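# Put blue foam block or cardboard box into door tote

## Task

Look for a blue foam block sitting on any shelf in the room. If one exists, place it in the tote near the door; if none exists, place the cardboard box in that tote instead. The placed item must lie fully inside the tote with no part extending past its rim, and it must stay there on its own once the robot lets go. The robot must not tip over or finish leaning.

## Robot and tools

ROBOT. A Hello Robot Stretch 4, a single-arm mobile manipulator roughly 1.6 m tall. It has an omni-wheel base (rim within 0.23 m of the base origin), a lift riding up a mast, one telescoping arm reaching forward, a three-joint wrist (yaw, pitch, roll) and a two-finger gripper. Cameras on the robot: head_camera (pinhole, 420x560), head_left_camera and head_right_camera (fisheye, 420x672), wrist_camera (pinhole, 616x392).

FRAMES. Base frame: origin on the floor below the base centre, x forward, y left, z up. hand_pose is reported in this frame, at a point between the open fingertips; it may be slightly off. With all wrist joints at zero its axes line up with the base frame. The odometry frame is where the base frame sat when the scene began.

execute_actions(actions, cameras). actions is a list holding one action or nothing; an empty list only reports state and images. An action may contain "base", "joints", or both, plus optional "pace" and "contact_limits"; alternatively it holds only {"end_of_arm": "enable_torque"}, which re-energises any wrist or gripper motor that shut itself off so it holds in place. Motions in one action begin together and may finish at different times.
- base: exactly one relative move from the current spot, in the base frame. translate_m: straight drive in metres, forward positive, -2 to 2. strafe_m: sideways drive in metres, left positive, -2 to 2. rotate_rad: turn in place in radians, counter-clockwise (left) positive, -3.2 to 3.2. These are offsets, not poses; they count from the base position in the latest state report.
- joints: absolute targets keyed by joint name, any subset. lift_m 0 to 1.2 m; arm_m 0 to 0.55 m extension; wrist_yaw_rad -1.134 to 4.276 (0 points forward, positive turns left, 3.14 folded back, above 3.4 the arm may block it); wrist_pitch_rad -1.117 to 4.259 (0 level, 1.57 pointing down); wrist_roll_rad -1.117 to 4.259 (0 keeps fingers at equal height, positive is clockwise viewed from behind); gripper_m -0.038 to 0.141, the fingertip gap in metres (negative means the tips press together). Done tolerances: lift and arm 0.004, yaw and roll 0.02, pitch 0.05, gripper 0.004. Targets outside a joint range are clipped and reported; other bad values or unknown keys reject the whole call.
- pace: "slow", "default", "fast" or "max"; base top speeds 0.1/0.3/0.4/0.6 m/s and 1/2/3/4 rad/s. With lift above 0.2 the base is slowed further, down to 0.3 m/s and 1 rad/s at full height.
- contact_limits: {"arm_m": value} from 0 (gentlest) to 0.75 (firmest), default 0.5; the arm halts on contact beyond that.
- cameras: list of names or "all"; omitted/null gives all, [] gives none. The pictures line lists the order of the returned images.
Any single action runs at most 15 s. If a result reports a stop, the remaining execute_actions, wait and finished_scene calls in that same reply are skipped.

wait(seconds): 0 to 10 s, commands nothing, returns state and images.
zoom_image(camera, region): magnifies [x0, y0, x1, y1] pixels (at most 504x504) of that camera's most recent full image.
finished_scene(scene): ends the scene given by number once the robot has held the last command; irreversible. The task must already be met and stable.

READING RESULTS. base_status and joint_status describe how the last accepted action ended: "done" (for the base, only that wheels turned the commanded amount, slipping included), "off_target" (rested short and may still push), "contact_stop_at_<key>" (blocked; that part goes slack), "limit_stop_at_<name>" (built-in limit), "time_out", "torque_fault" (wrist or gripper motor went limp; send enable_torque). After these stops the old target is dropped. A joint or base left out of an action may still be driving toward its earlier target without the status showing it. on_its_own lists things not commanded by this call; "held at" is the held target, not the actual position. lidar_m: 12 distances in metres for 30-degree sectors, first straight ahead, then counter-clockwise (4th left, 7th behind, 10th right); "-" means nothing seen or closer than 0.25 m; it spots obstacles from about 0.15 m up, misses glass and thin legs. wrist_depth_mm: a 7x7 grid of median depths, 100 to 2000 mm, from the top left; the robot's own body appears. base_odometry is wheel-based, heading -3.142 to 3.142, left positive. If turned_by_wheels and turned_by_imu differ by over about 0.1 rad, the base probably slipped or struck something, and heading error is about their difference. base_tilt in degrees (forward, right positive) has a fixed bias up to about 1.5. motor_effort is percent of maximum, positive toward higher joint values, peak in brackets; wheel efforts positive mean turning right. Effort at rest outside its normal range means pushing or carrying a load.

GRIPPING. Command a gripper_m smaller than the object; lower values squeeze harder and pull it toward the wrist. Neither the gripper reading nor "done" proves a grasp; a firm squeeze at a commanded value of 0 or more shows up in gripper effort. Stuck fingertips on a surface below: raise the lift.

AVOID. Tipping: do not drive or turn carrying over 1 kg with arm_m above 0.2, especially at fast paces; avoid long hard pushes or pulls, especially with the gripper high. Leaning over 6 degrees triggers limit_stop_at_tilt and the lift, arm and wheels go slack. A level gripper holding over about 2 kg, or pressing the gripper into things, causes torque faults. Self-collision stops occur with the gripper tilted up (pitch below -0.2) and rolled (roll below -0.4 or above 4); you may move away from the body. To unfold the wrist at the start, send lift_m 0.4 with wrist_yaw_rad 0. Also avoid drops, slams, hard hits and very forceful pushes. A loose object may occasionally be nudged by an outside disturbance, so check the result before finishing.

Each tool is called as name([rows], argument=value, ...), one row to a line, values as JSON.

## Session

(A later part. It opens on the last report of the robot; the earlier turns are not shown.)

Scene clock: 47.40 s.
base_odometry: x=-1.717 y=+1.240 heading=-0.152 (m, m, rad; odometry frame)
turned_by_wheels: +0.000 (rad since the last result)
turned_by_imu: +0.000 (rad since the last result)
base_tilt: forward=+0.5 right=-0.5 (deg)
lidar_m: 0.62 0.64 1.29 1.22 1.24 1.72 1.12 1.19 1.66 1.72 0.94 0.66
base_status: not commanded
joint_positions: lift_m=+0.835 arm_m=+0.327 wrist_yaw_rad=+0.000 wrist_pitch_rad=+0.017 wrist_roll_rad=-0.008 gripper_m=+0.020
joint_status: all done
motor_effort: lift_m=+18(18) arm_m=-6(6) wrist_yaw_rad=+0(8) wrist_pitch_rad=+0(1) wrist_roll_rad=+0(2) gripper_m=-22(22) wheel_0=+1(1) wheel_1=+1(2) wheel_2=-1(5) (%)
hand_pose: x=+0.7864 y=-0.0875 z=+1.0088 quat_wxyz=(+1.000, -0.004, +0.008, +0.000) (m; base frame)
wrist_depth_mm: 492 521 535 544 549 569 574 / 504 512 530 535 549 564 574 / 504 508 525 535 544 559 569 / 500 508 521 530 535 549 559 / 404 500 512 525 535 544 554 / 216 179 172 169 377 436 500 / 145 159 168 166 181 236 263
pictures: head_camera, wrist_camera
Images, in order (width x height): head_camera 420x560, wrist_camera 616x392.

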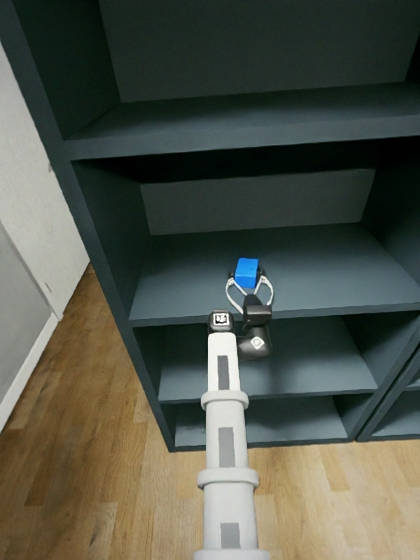

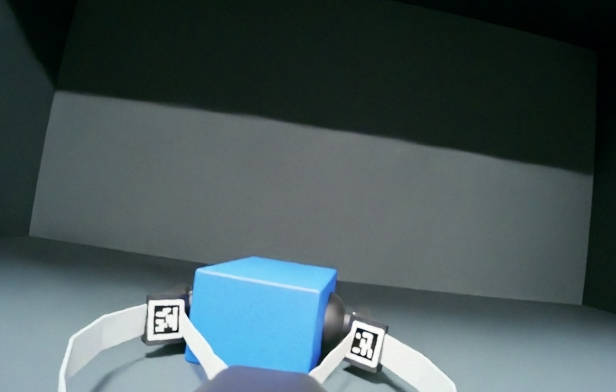

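execute_actions([
  {"joints": {"lift_m": 0.875}, "pace": "fast"},
], cameras=["wrist_camera"])

Scene clock: 48.57 s.
base_odometry: x=-1.717 y=+1.240 heading=-0.152 (m, m, rad; odometry frame)
turned_by_wheels: +0.000 (rad since the last result)
turned_by_imu: +0.000 (rad since the last result)
base_tilt: forward=+0.5 right=-0.5 (deg)
lidar_m: 0.61 0.63 1.30 1.21 1.23 1.70 1.12 1.21 1.67 1.72 0.93 0.65
base_status: not commanded
joint_positions: lift_m=+0.875 arm_m=+0.327 wrist_yaw_rad=+0.000 wrist_pitch_rad=+0.020 wrist_roll_rad=-0.008 gripper_m=+0.020
joint_status: all done
motor_effort: lift_m=+23(25) arm_m=-6(6) wrist_yaw_rad=+0(0) wrist_pitch_rad=-8(9) wrist_roll_rad=-1(0) gripper_m=-23(22) wheel_0=+1(2) wheel_1=+2(2) wheel_2=-1(1) (%)
hand_pose: x=+0.7864 y=-0.0875 z=+1.0473 quat_wxyz=(+1.000, -0.004, +0.010, +0.000) (m; base frame)
wrist_depth_mm: 488 517 530 539 554 544 521 / 504 517 525 539 549 559 569 / 504 512 525 535 544 559 569 / 500 512 521 530 539 549 564 / 492 504 517 525 535 544 554 / 325 179 172 169 525 544 549 / 215 232 168 165 180 353 392
pictures: wrist_camera
Images, in order (width x height): wrist_camera 616x392.

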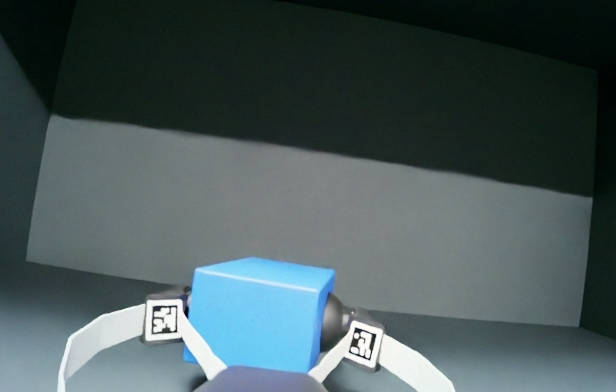

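execute_actions([
  {"base": {"strafe_m": 0.12}, "joints": {"arm_m": 0.0}, "pace": "fast"},
], cameras=[])

execute_actions([
  {"base": {"strafe_m": 0.71}, "joints": {"lift_m": 0.4}, "pace": "max"},
])

Scene clock: 52.93 s.
base_odometry: x=-1.699 y=+1.358 heading=-0.152 (m, m, rad; odometry frame)
turned_by_wheels: +0.000 (rad since the last result)
turned_by_imu: +0.000 (rad since the last result)
base_tilt: forward=+0.3 right=-0.4 (deg)
lidar_m: 0.61 0.63 1.17 1.10 1.13 1.56 1.11 1.19 1.63 1.85 0.93 0.66
base_status: done
joint_positions: lift_m=+0.875 arm_m=+0.001 wrist_yaw_rad=+0.000 wrist_pitch_rad=+0.020 wrist_roll_rad=-0.008 gripper_m=+0.020
joint_status: all done
motor_effort: lift_m=+23(23) arm_m=-6(7) wrist_yaw_rad=+1(2) wrist_pitch_rad=-9(9) wrist_roll_rad=-1(2) gripper_m=-21(21) wheel_0=+2(10) wheel_1=+0(9) wheel_2=-1(2) (%)
hand_pose: x=+0.4604 y=-0.0875 z=+1.0473 quat_wxyz=(+1.000, -0.004, +0.010, +0.000) (m; base frame)
wrist_depth_mm: 1576 452 654 621 585 539 517 / 1576 480 854 866 798 715 661 / 379 508 854 866 866 904 842 / 375 539 842 854 878 891 831 / 373 559 831 842 866 891 809 / 366 178 172 169 569 661 732 / 362 559 168 165 180 404 410
pictures: none
No camera images: the call's "cameras" was empty. Leave "cameras" out to get every camera's image.

Scene clock: 56.03 s.
base_odometry: x=-1.591 y=+2.060 heading=-0.152 (m, m, rad; odometry frame)
turned_by_wheels: +0.000 (rad since the last result)
turned_by_imu: -0.002 (rad since the last result)
base_tilt: forward=+0.3 right=-0.2 (deg)
lidar_m: 1.65 0.60 0.43 0.40 0.38 0.52 1.46 1.30 1.63 2.55 0.91 0.82
base_status: done
joint_positions: lift_m=+0.400 arm_m=+0.001 wrist_yaw_rad=+0.000 wrist_pitch_rad=+0.020 wrist_roll_rad=-0.008 gripper_m=+0.020
joint_status: all done
motor_effort: lift_m=+18(21) arm_m=-6(6) wrist_yaw_rad=+0(1) wrist_pitch_rad=-9(9) wrist_roll_rad=-1(1) gripper_m=-20(21) wheel_0=+1(10) wheel_1=+0(8) wheel_2=+0(3) (%)
hand_pose: x=+0.4604 y=-0.0874 z=+0.5726 quat_wxyz=(+1.000, -0.004, +0.010, +0.000) (m; base frame)
wrist_depth_mm: 732 1078 - - - - 668 / 750 1138 - - - - 640 / 778 1205 - - - 866 627 / 831 1281 - - - 842 615 / 854 1281 - - - 798 591 / 866 178 172 168 - 768 574 / 778 1255 168 165 181 732 559
pictures: head_camera, head_left_camera, head_right_camera, wrist_camera
Images, in order (width x height): head_camera 420x560, head_left_camera 420x672, head_right_camera 420x672, wrist_camera 616x392.

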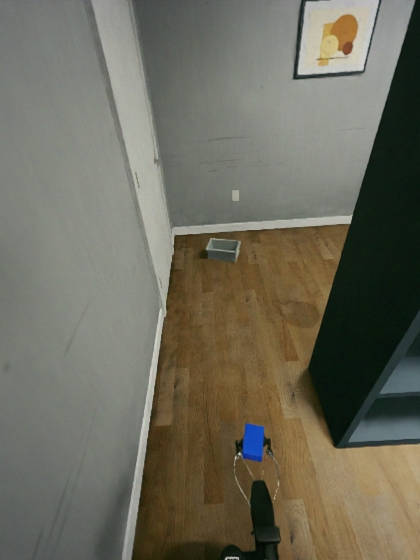

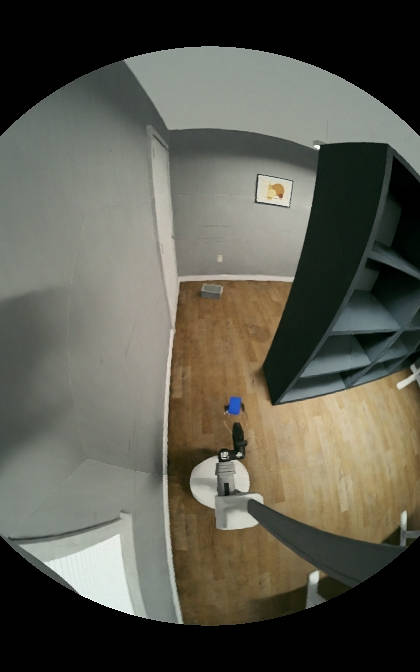

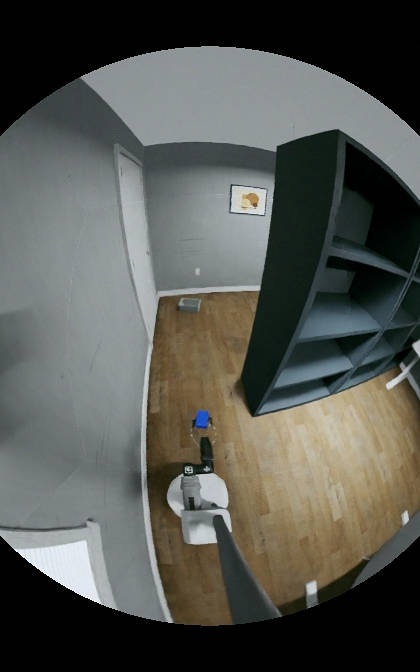

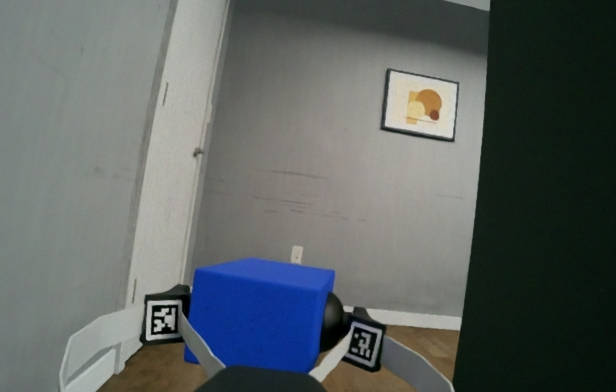

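zoom_image(camera="head_camera", region=[140, 200, 340, 330])

Region (140, 200, 340, 330) of head_camera's 420x560 image, scaled by 2.520, with more detail than that image has; it fills the top 328 rows of this view, and the rest is white.

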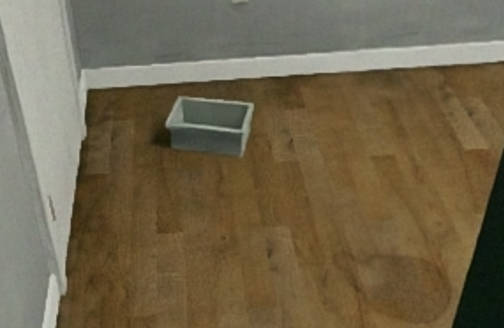

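execute_actions([
  {"base": {"translate_m": 1.85}, "joints": {"wrist_pitch_rad": 1.57, "arm_m": 0.2, "wrist_roll_rad": 0.2}, "pace": "max"},
])

Scene clock: 62.10 s.
base_odometry: x=+0.238 y=+1.780 heading=-0.152 (m, m, rad; odometry frame)
turned_by_wheels: +0.000 (rad since the last result)
turned_by_imu: -0.005 (rad since the last result)
base_tilt: forward=+0.3 right=-0.5 (deg)
lidar_m: 0.41 0.61 0.47 0.43 0.45 0.65 1.69 0.93 1.08 2.72 1.37 0.40
base_status: done
joint_positions: lift_m=+0.400 arm_m=+0.199 wrist_yaw_rad=+0.000 wrist_pitch_rad=+1.570 wrist_roll_rad=+0.200 gripper_m=+0.020
joint_status: all done
motor_effort: lift_m=+18(18) arm_m=+6(7) wrist_yaw_rad=+0(0) wrist_pitch_rad=+0(7) wrist_roll_rad=+0(4) gripper_m=-21(22) wheel_0=+0(8) wheel_1=+0(5) wheel_2=+0(14) (%)
hand_pose: x=+0.3701 y=-0.0874 z=+0.2899 quat_wxyz=(+0.704, +0.070, +0.703, -0.070) (m; base frame)
wrist_depth_mm: 508 521 530 535 544 554 564 / 508 430 449 525 539 549 549 / 500 466 517 517 535 539 549 / 492 484 508 512 521 530 544 / 488 492 415 462 521 525 535 / 484 179 172 169 512 517 530 / 477 480 168 165 180 517 521
pictures: head_camera, head_left_camera, head_right_camera, wrist_camera
Images, in order (width x height): head_camera 420x560, head_left_camera 420x672, head_right_camera 420x672, wrist_camera 616x392.

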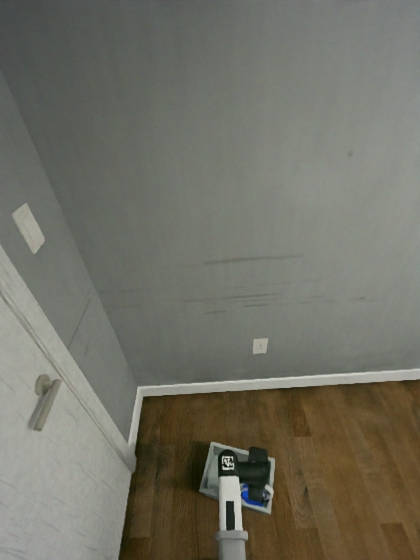

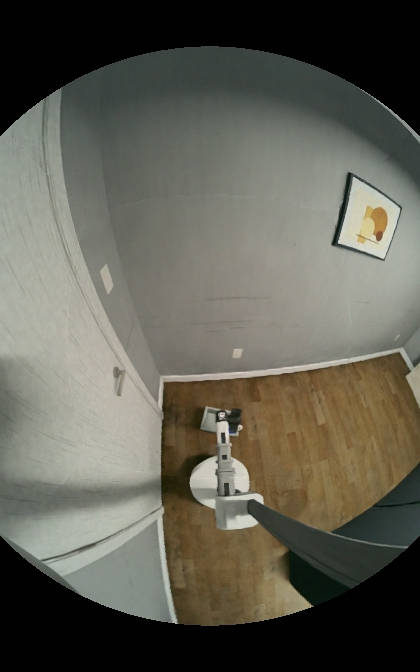

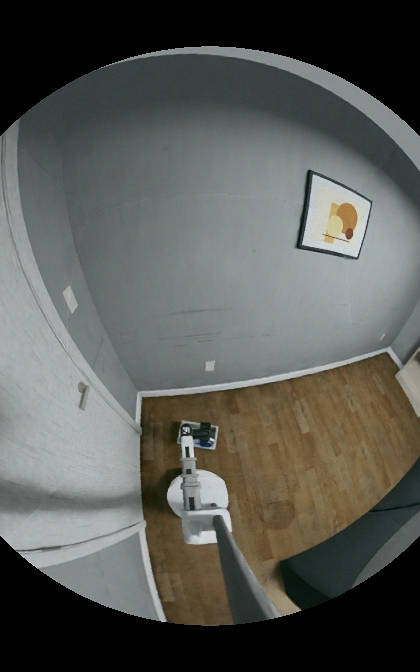

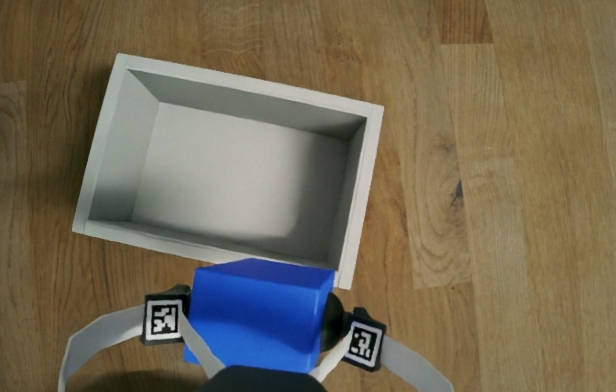

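execute_actions([
  {"base": {"strafe_m": 0.05}, "joints": {"arm_m": 0.304, "wrist_roll_rad": 0.29, "lift_m": 0.3}, "pace": "fast"},
], cameras=["head_camera", "wrist_camera"])

Scene clock: 65.00 s.
base_odometry: x=+0.245 y=+1.829 heading=-0.153 (m, m, rad; odometry frame)
turned_by_wheels: +0.000 (rad since the last result)
turned_by_imu: +0.000 (rad since the last result)
base_tilt: forward=+0.5 right=-0.4 (deg)
lidar_m: 0.43 0.52 0.41 0.38 0.39 0.56 1.47 0.95 1.07 2.72 1.35 0.40
base_status: done
joint_positions: lift_m=+0.300 arm_m=+0.303 wrist_yaw_rad=+0.000 wrist_pitch_rad=+1.570 wrist_roll_rad=+0.290 gripper_m=+0.020
joint_status: all done
motor_effort: lift_m=+18(18) arm_m=+6(7) wrist_yaw_rad=+0(0) wrist_pitch_rad=+0(2) wrist_roll_rad=+1(3) gripper_m=-20(21) wheel_0=+0(13) wheel_1=-2(11) wheel_2=+0(3) (%)
hand_pose: x=+0.4741 y=-0.0874 z=+0.1899 quat_wxyz=(+0.700, +0.102, +0.699, -0.102) (m; base frame)
wrist_depth_mm: 415 418 424 430 439 445 449 / 407 415 421 427 430 439 445 / 404 342 413 421 430 433 439 / 399 345 404 410 377 430 433 / 392 329 402 407 410 424 430 / 389 179 172 169 375 418 424 / 384 278 169 165 180 415 418
pictures: head_camera, wrist_camera
Images, in order (width x height): head_camera 420x560, wrist_camera 616x392.

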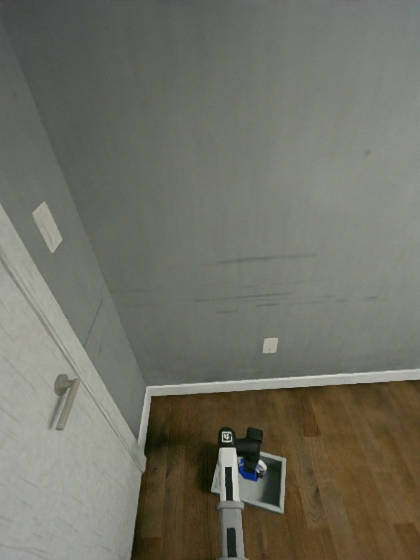

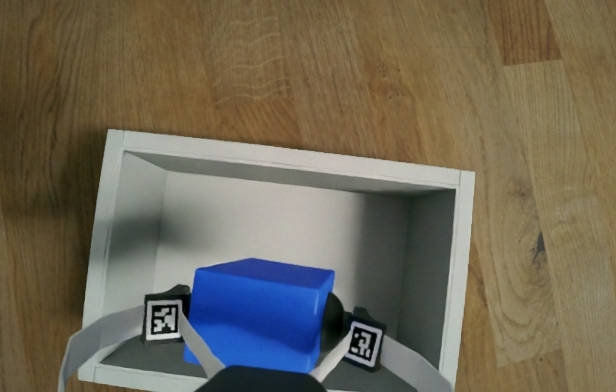

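execute_actions([
  {"joints": {"lift_m": 0.158}},
], cameras=["wrist_camera"])

Scene clock: 68.00 s.
base_odometry: x=+0.245 y=+1.829 heading=-0.153 (m, m, rad; odometry frame)
turned_by_wheels: +0.000 (rad since the last result)
turned_by_imu: +0.000 (rad since the last result)
base_tilt: forward=+0.5 right=-0.3 (deg)
lidar_m: 0.44 0.51 0.41 0.38 0.42 0.57 1.46 0.97 1.08 2.73 1.36 0.41
base_status: not commanded
joint_positions: lift_m=+0.158 arm_m=+0.303 wrist_yaw_rad=+0.000 wrist_pitch_rad=+1.570 wrist_roll_rad=+0.290 gripper_m=+0.020
joint_status: all done
motor_effort: lift_m=+17(17) arm_m=+6(6) wrist_yaw_rad=-1(1) wrist_pitch_rad=-1(0) wrist_roll_rad=+0(1) gripper_m=-23(21) wheel_0=+0(0) wheel_1=-2(2) wheel_2=+0(0) (%)
hand_pose: x=+0.4741 y=-0.0874 z=+0.0480 quat_wxyz=(+0.700, +0.102, +0.699, -0.102) (m; base frame)
wrist_depth_mm: 271 274 279 283 287 293 296 / 151 152 154 157 285 289 293 / 196 242 216 193 174 160 161 / 206 263 266 270 273 242 195 / 211 259 263 267 271 247 189 / 214 179 172 169 267 238 183 / 191 253 168 165 180 229 -
pictures: wrist_camera
Images, in order (width x height): wrist_camera 616x392.

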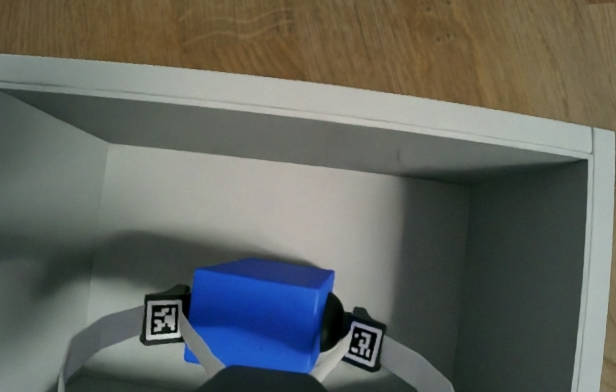

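execute_actions([
  {"joints": {"gripper_m": 0.1}},
], cameras=["wrist_camera"])

Scene clock: 69.83 s.
base_odometry: x=+0.245 y=+1.829 heading=-0.153 (m, m, rad; odometry frame)
turned_by_wheels: +0.000 (rad since the last result)
turned_by_imu: +0.000 (rad since the last result)
base_tilt: forward=+0.2 right=-0.3 (deg)
lidar_m: 0.44 0.53 0.40 0.38 0.40 0.57 1.43 0.95 1.07 2.73 1.37 0.41
base_status: not commanded
joint_positions: lift_m=+0.158 arm_m=+0.303 wrist_yaw_rad=+0.000 wrist_pitch_rad=+1.570 wrist_roll_rad=+0.290 gripper_m=+0.100
joint_status: all done
motor_effort: lift_m=+16(17) arm_m=+6(6) wrist_yaw_rad=+0(1) wrist_pitch_rad=-2(2) wrist_roll_rad=+1(0) gripper_m=-2(19) wheel_0=-1(0) wheel_1=-2(2) wheel_2=+0(0) (%)
hand_pose: x=+0.4740 y=-0.0874 z=+0.0480 quat_wxyz=(+0.700, +0.102, +0.700, -0.102) (m; base frame)
wrist_depth_mm: 270 274 278 283 287 293 296 / 151 152 154 156 283 289 293 / 196 242 216 193 174 160 161 / 206 262 266 270 273 241 195 / 211 260 263 267 271 248 189 / 214 211 175 176 267 238 183 / 217 252 172 173 193 229 -
pictures: wrist_camera
Images, in order (width x height): wrist_camera 616x392.

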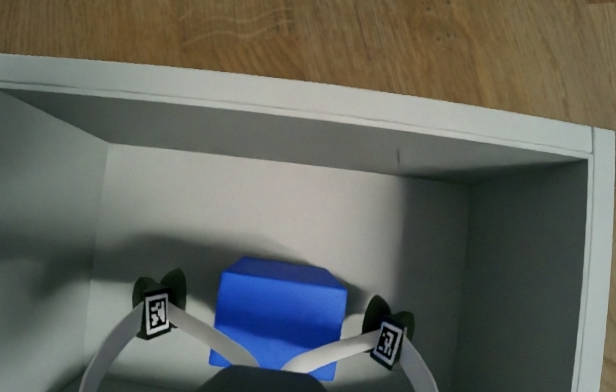

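The block is released, standing on the tote floor. Now I'll lift the gripper clear.

execute_actions([
  {"joints": {"lift_m": 0.3}, "pace": "max"},
], cameras=["head_camera", "wrist_camera"])

Scene clock: 95.17 s.
base_odometry: x=+0.245 y=+1.829 heading=-0.153 (m, m, rad; odometry frame)
turned_by_wheels: +0.000 (rad since the last result)
turned_by_imu: +0.000 (rad since the last result)
base_tilt: forward=+0.5 right=-0.3 (deg)
lidar_m: 0.42 0.53 0.40 0.38 0.39 0.56 1.47 0.94 1.08 2.75 1.37 0.39
base_status: not commanded
joint_positions: lift_m=+0.300 arm_m=+0.303 wrist_yaw_rad=+0.000 wrist_pitch_rad=+1.570 wrist_roll_rad=+0.290 gripper_m=+0.100
joint_status: all done
motor_effort: lift_m=+22(26) arm_m=+6(6) wrist_yaw_rad=+0(0) wrist_pitch_rad=+0(1) wrist_roll_rad=+0(0) gripper_m=-2(0) wheel_0=-1(0) wheel_1=-2(2) wheel_2=+0(0) (%)
hand_pose: x=+0.4741 y=-0.0874 z=+0.1896 quat_wxyz=(+0.700, +0.102, +0.699, -0.102) (m; base frame)
wrist_depth_mm: 413 415 424 430 436 442 449 / 410 413 421 424 433 439 445 / 402 342 413 421 427 436 439 / 399 342 404 410 379 430 436 / 394 327 399 407 410 421 430 / 389 211 397 402 349 418 424 / 384 277 286 319 193 413 418
pictures: head_camera, wrist_camera
Images, in order (width x height): head_camera 420x560, wrist_camera 616x392.

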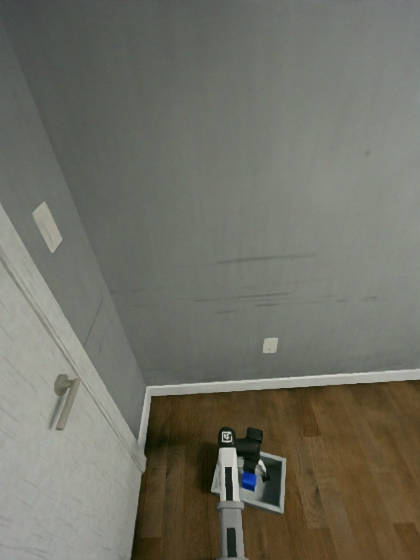

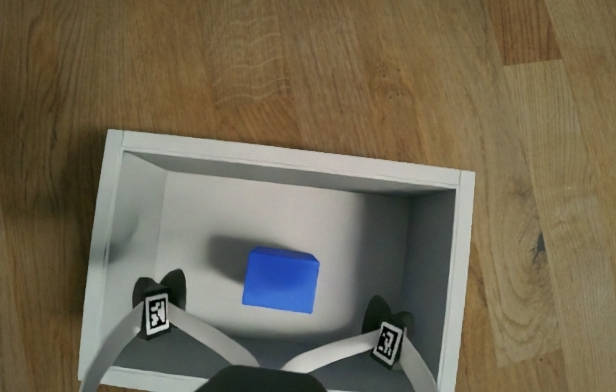

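The blue block is standing in the centre of the tote, and the gripper is clear of it.

finished_scene(scene=1)

The scene is finished: the task was done.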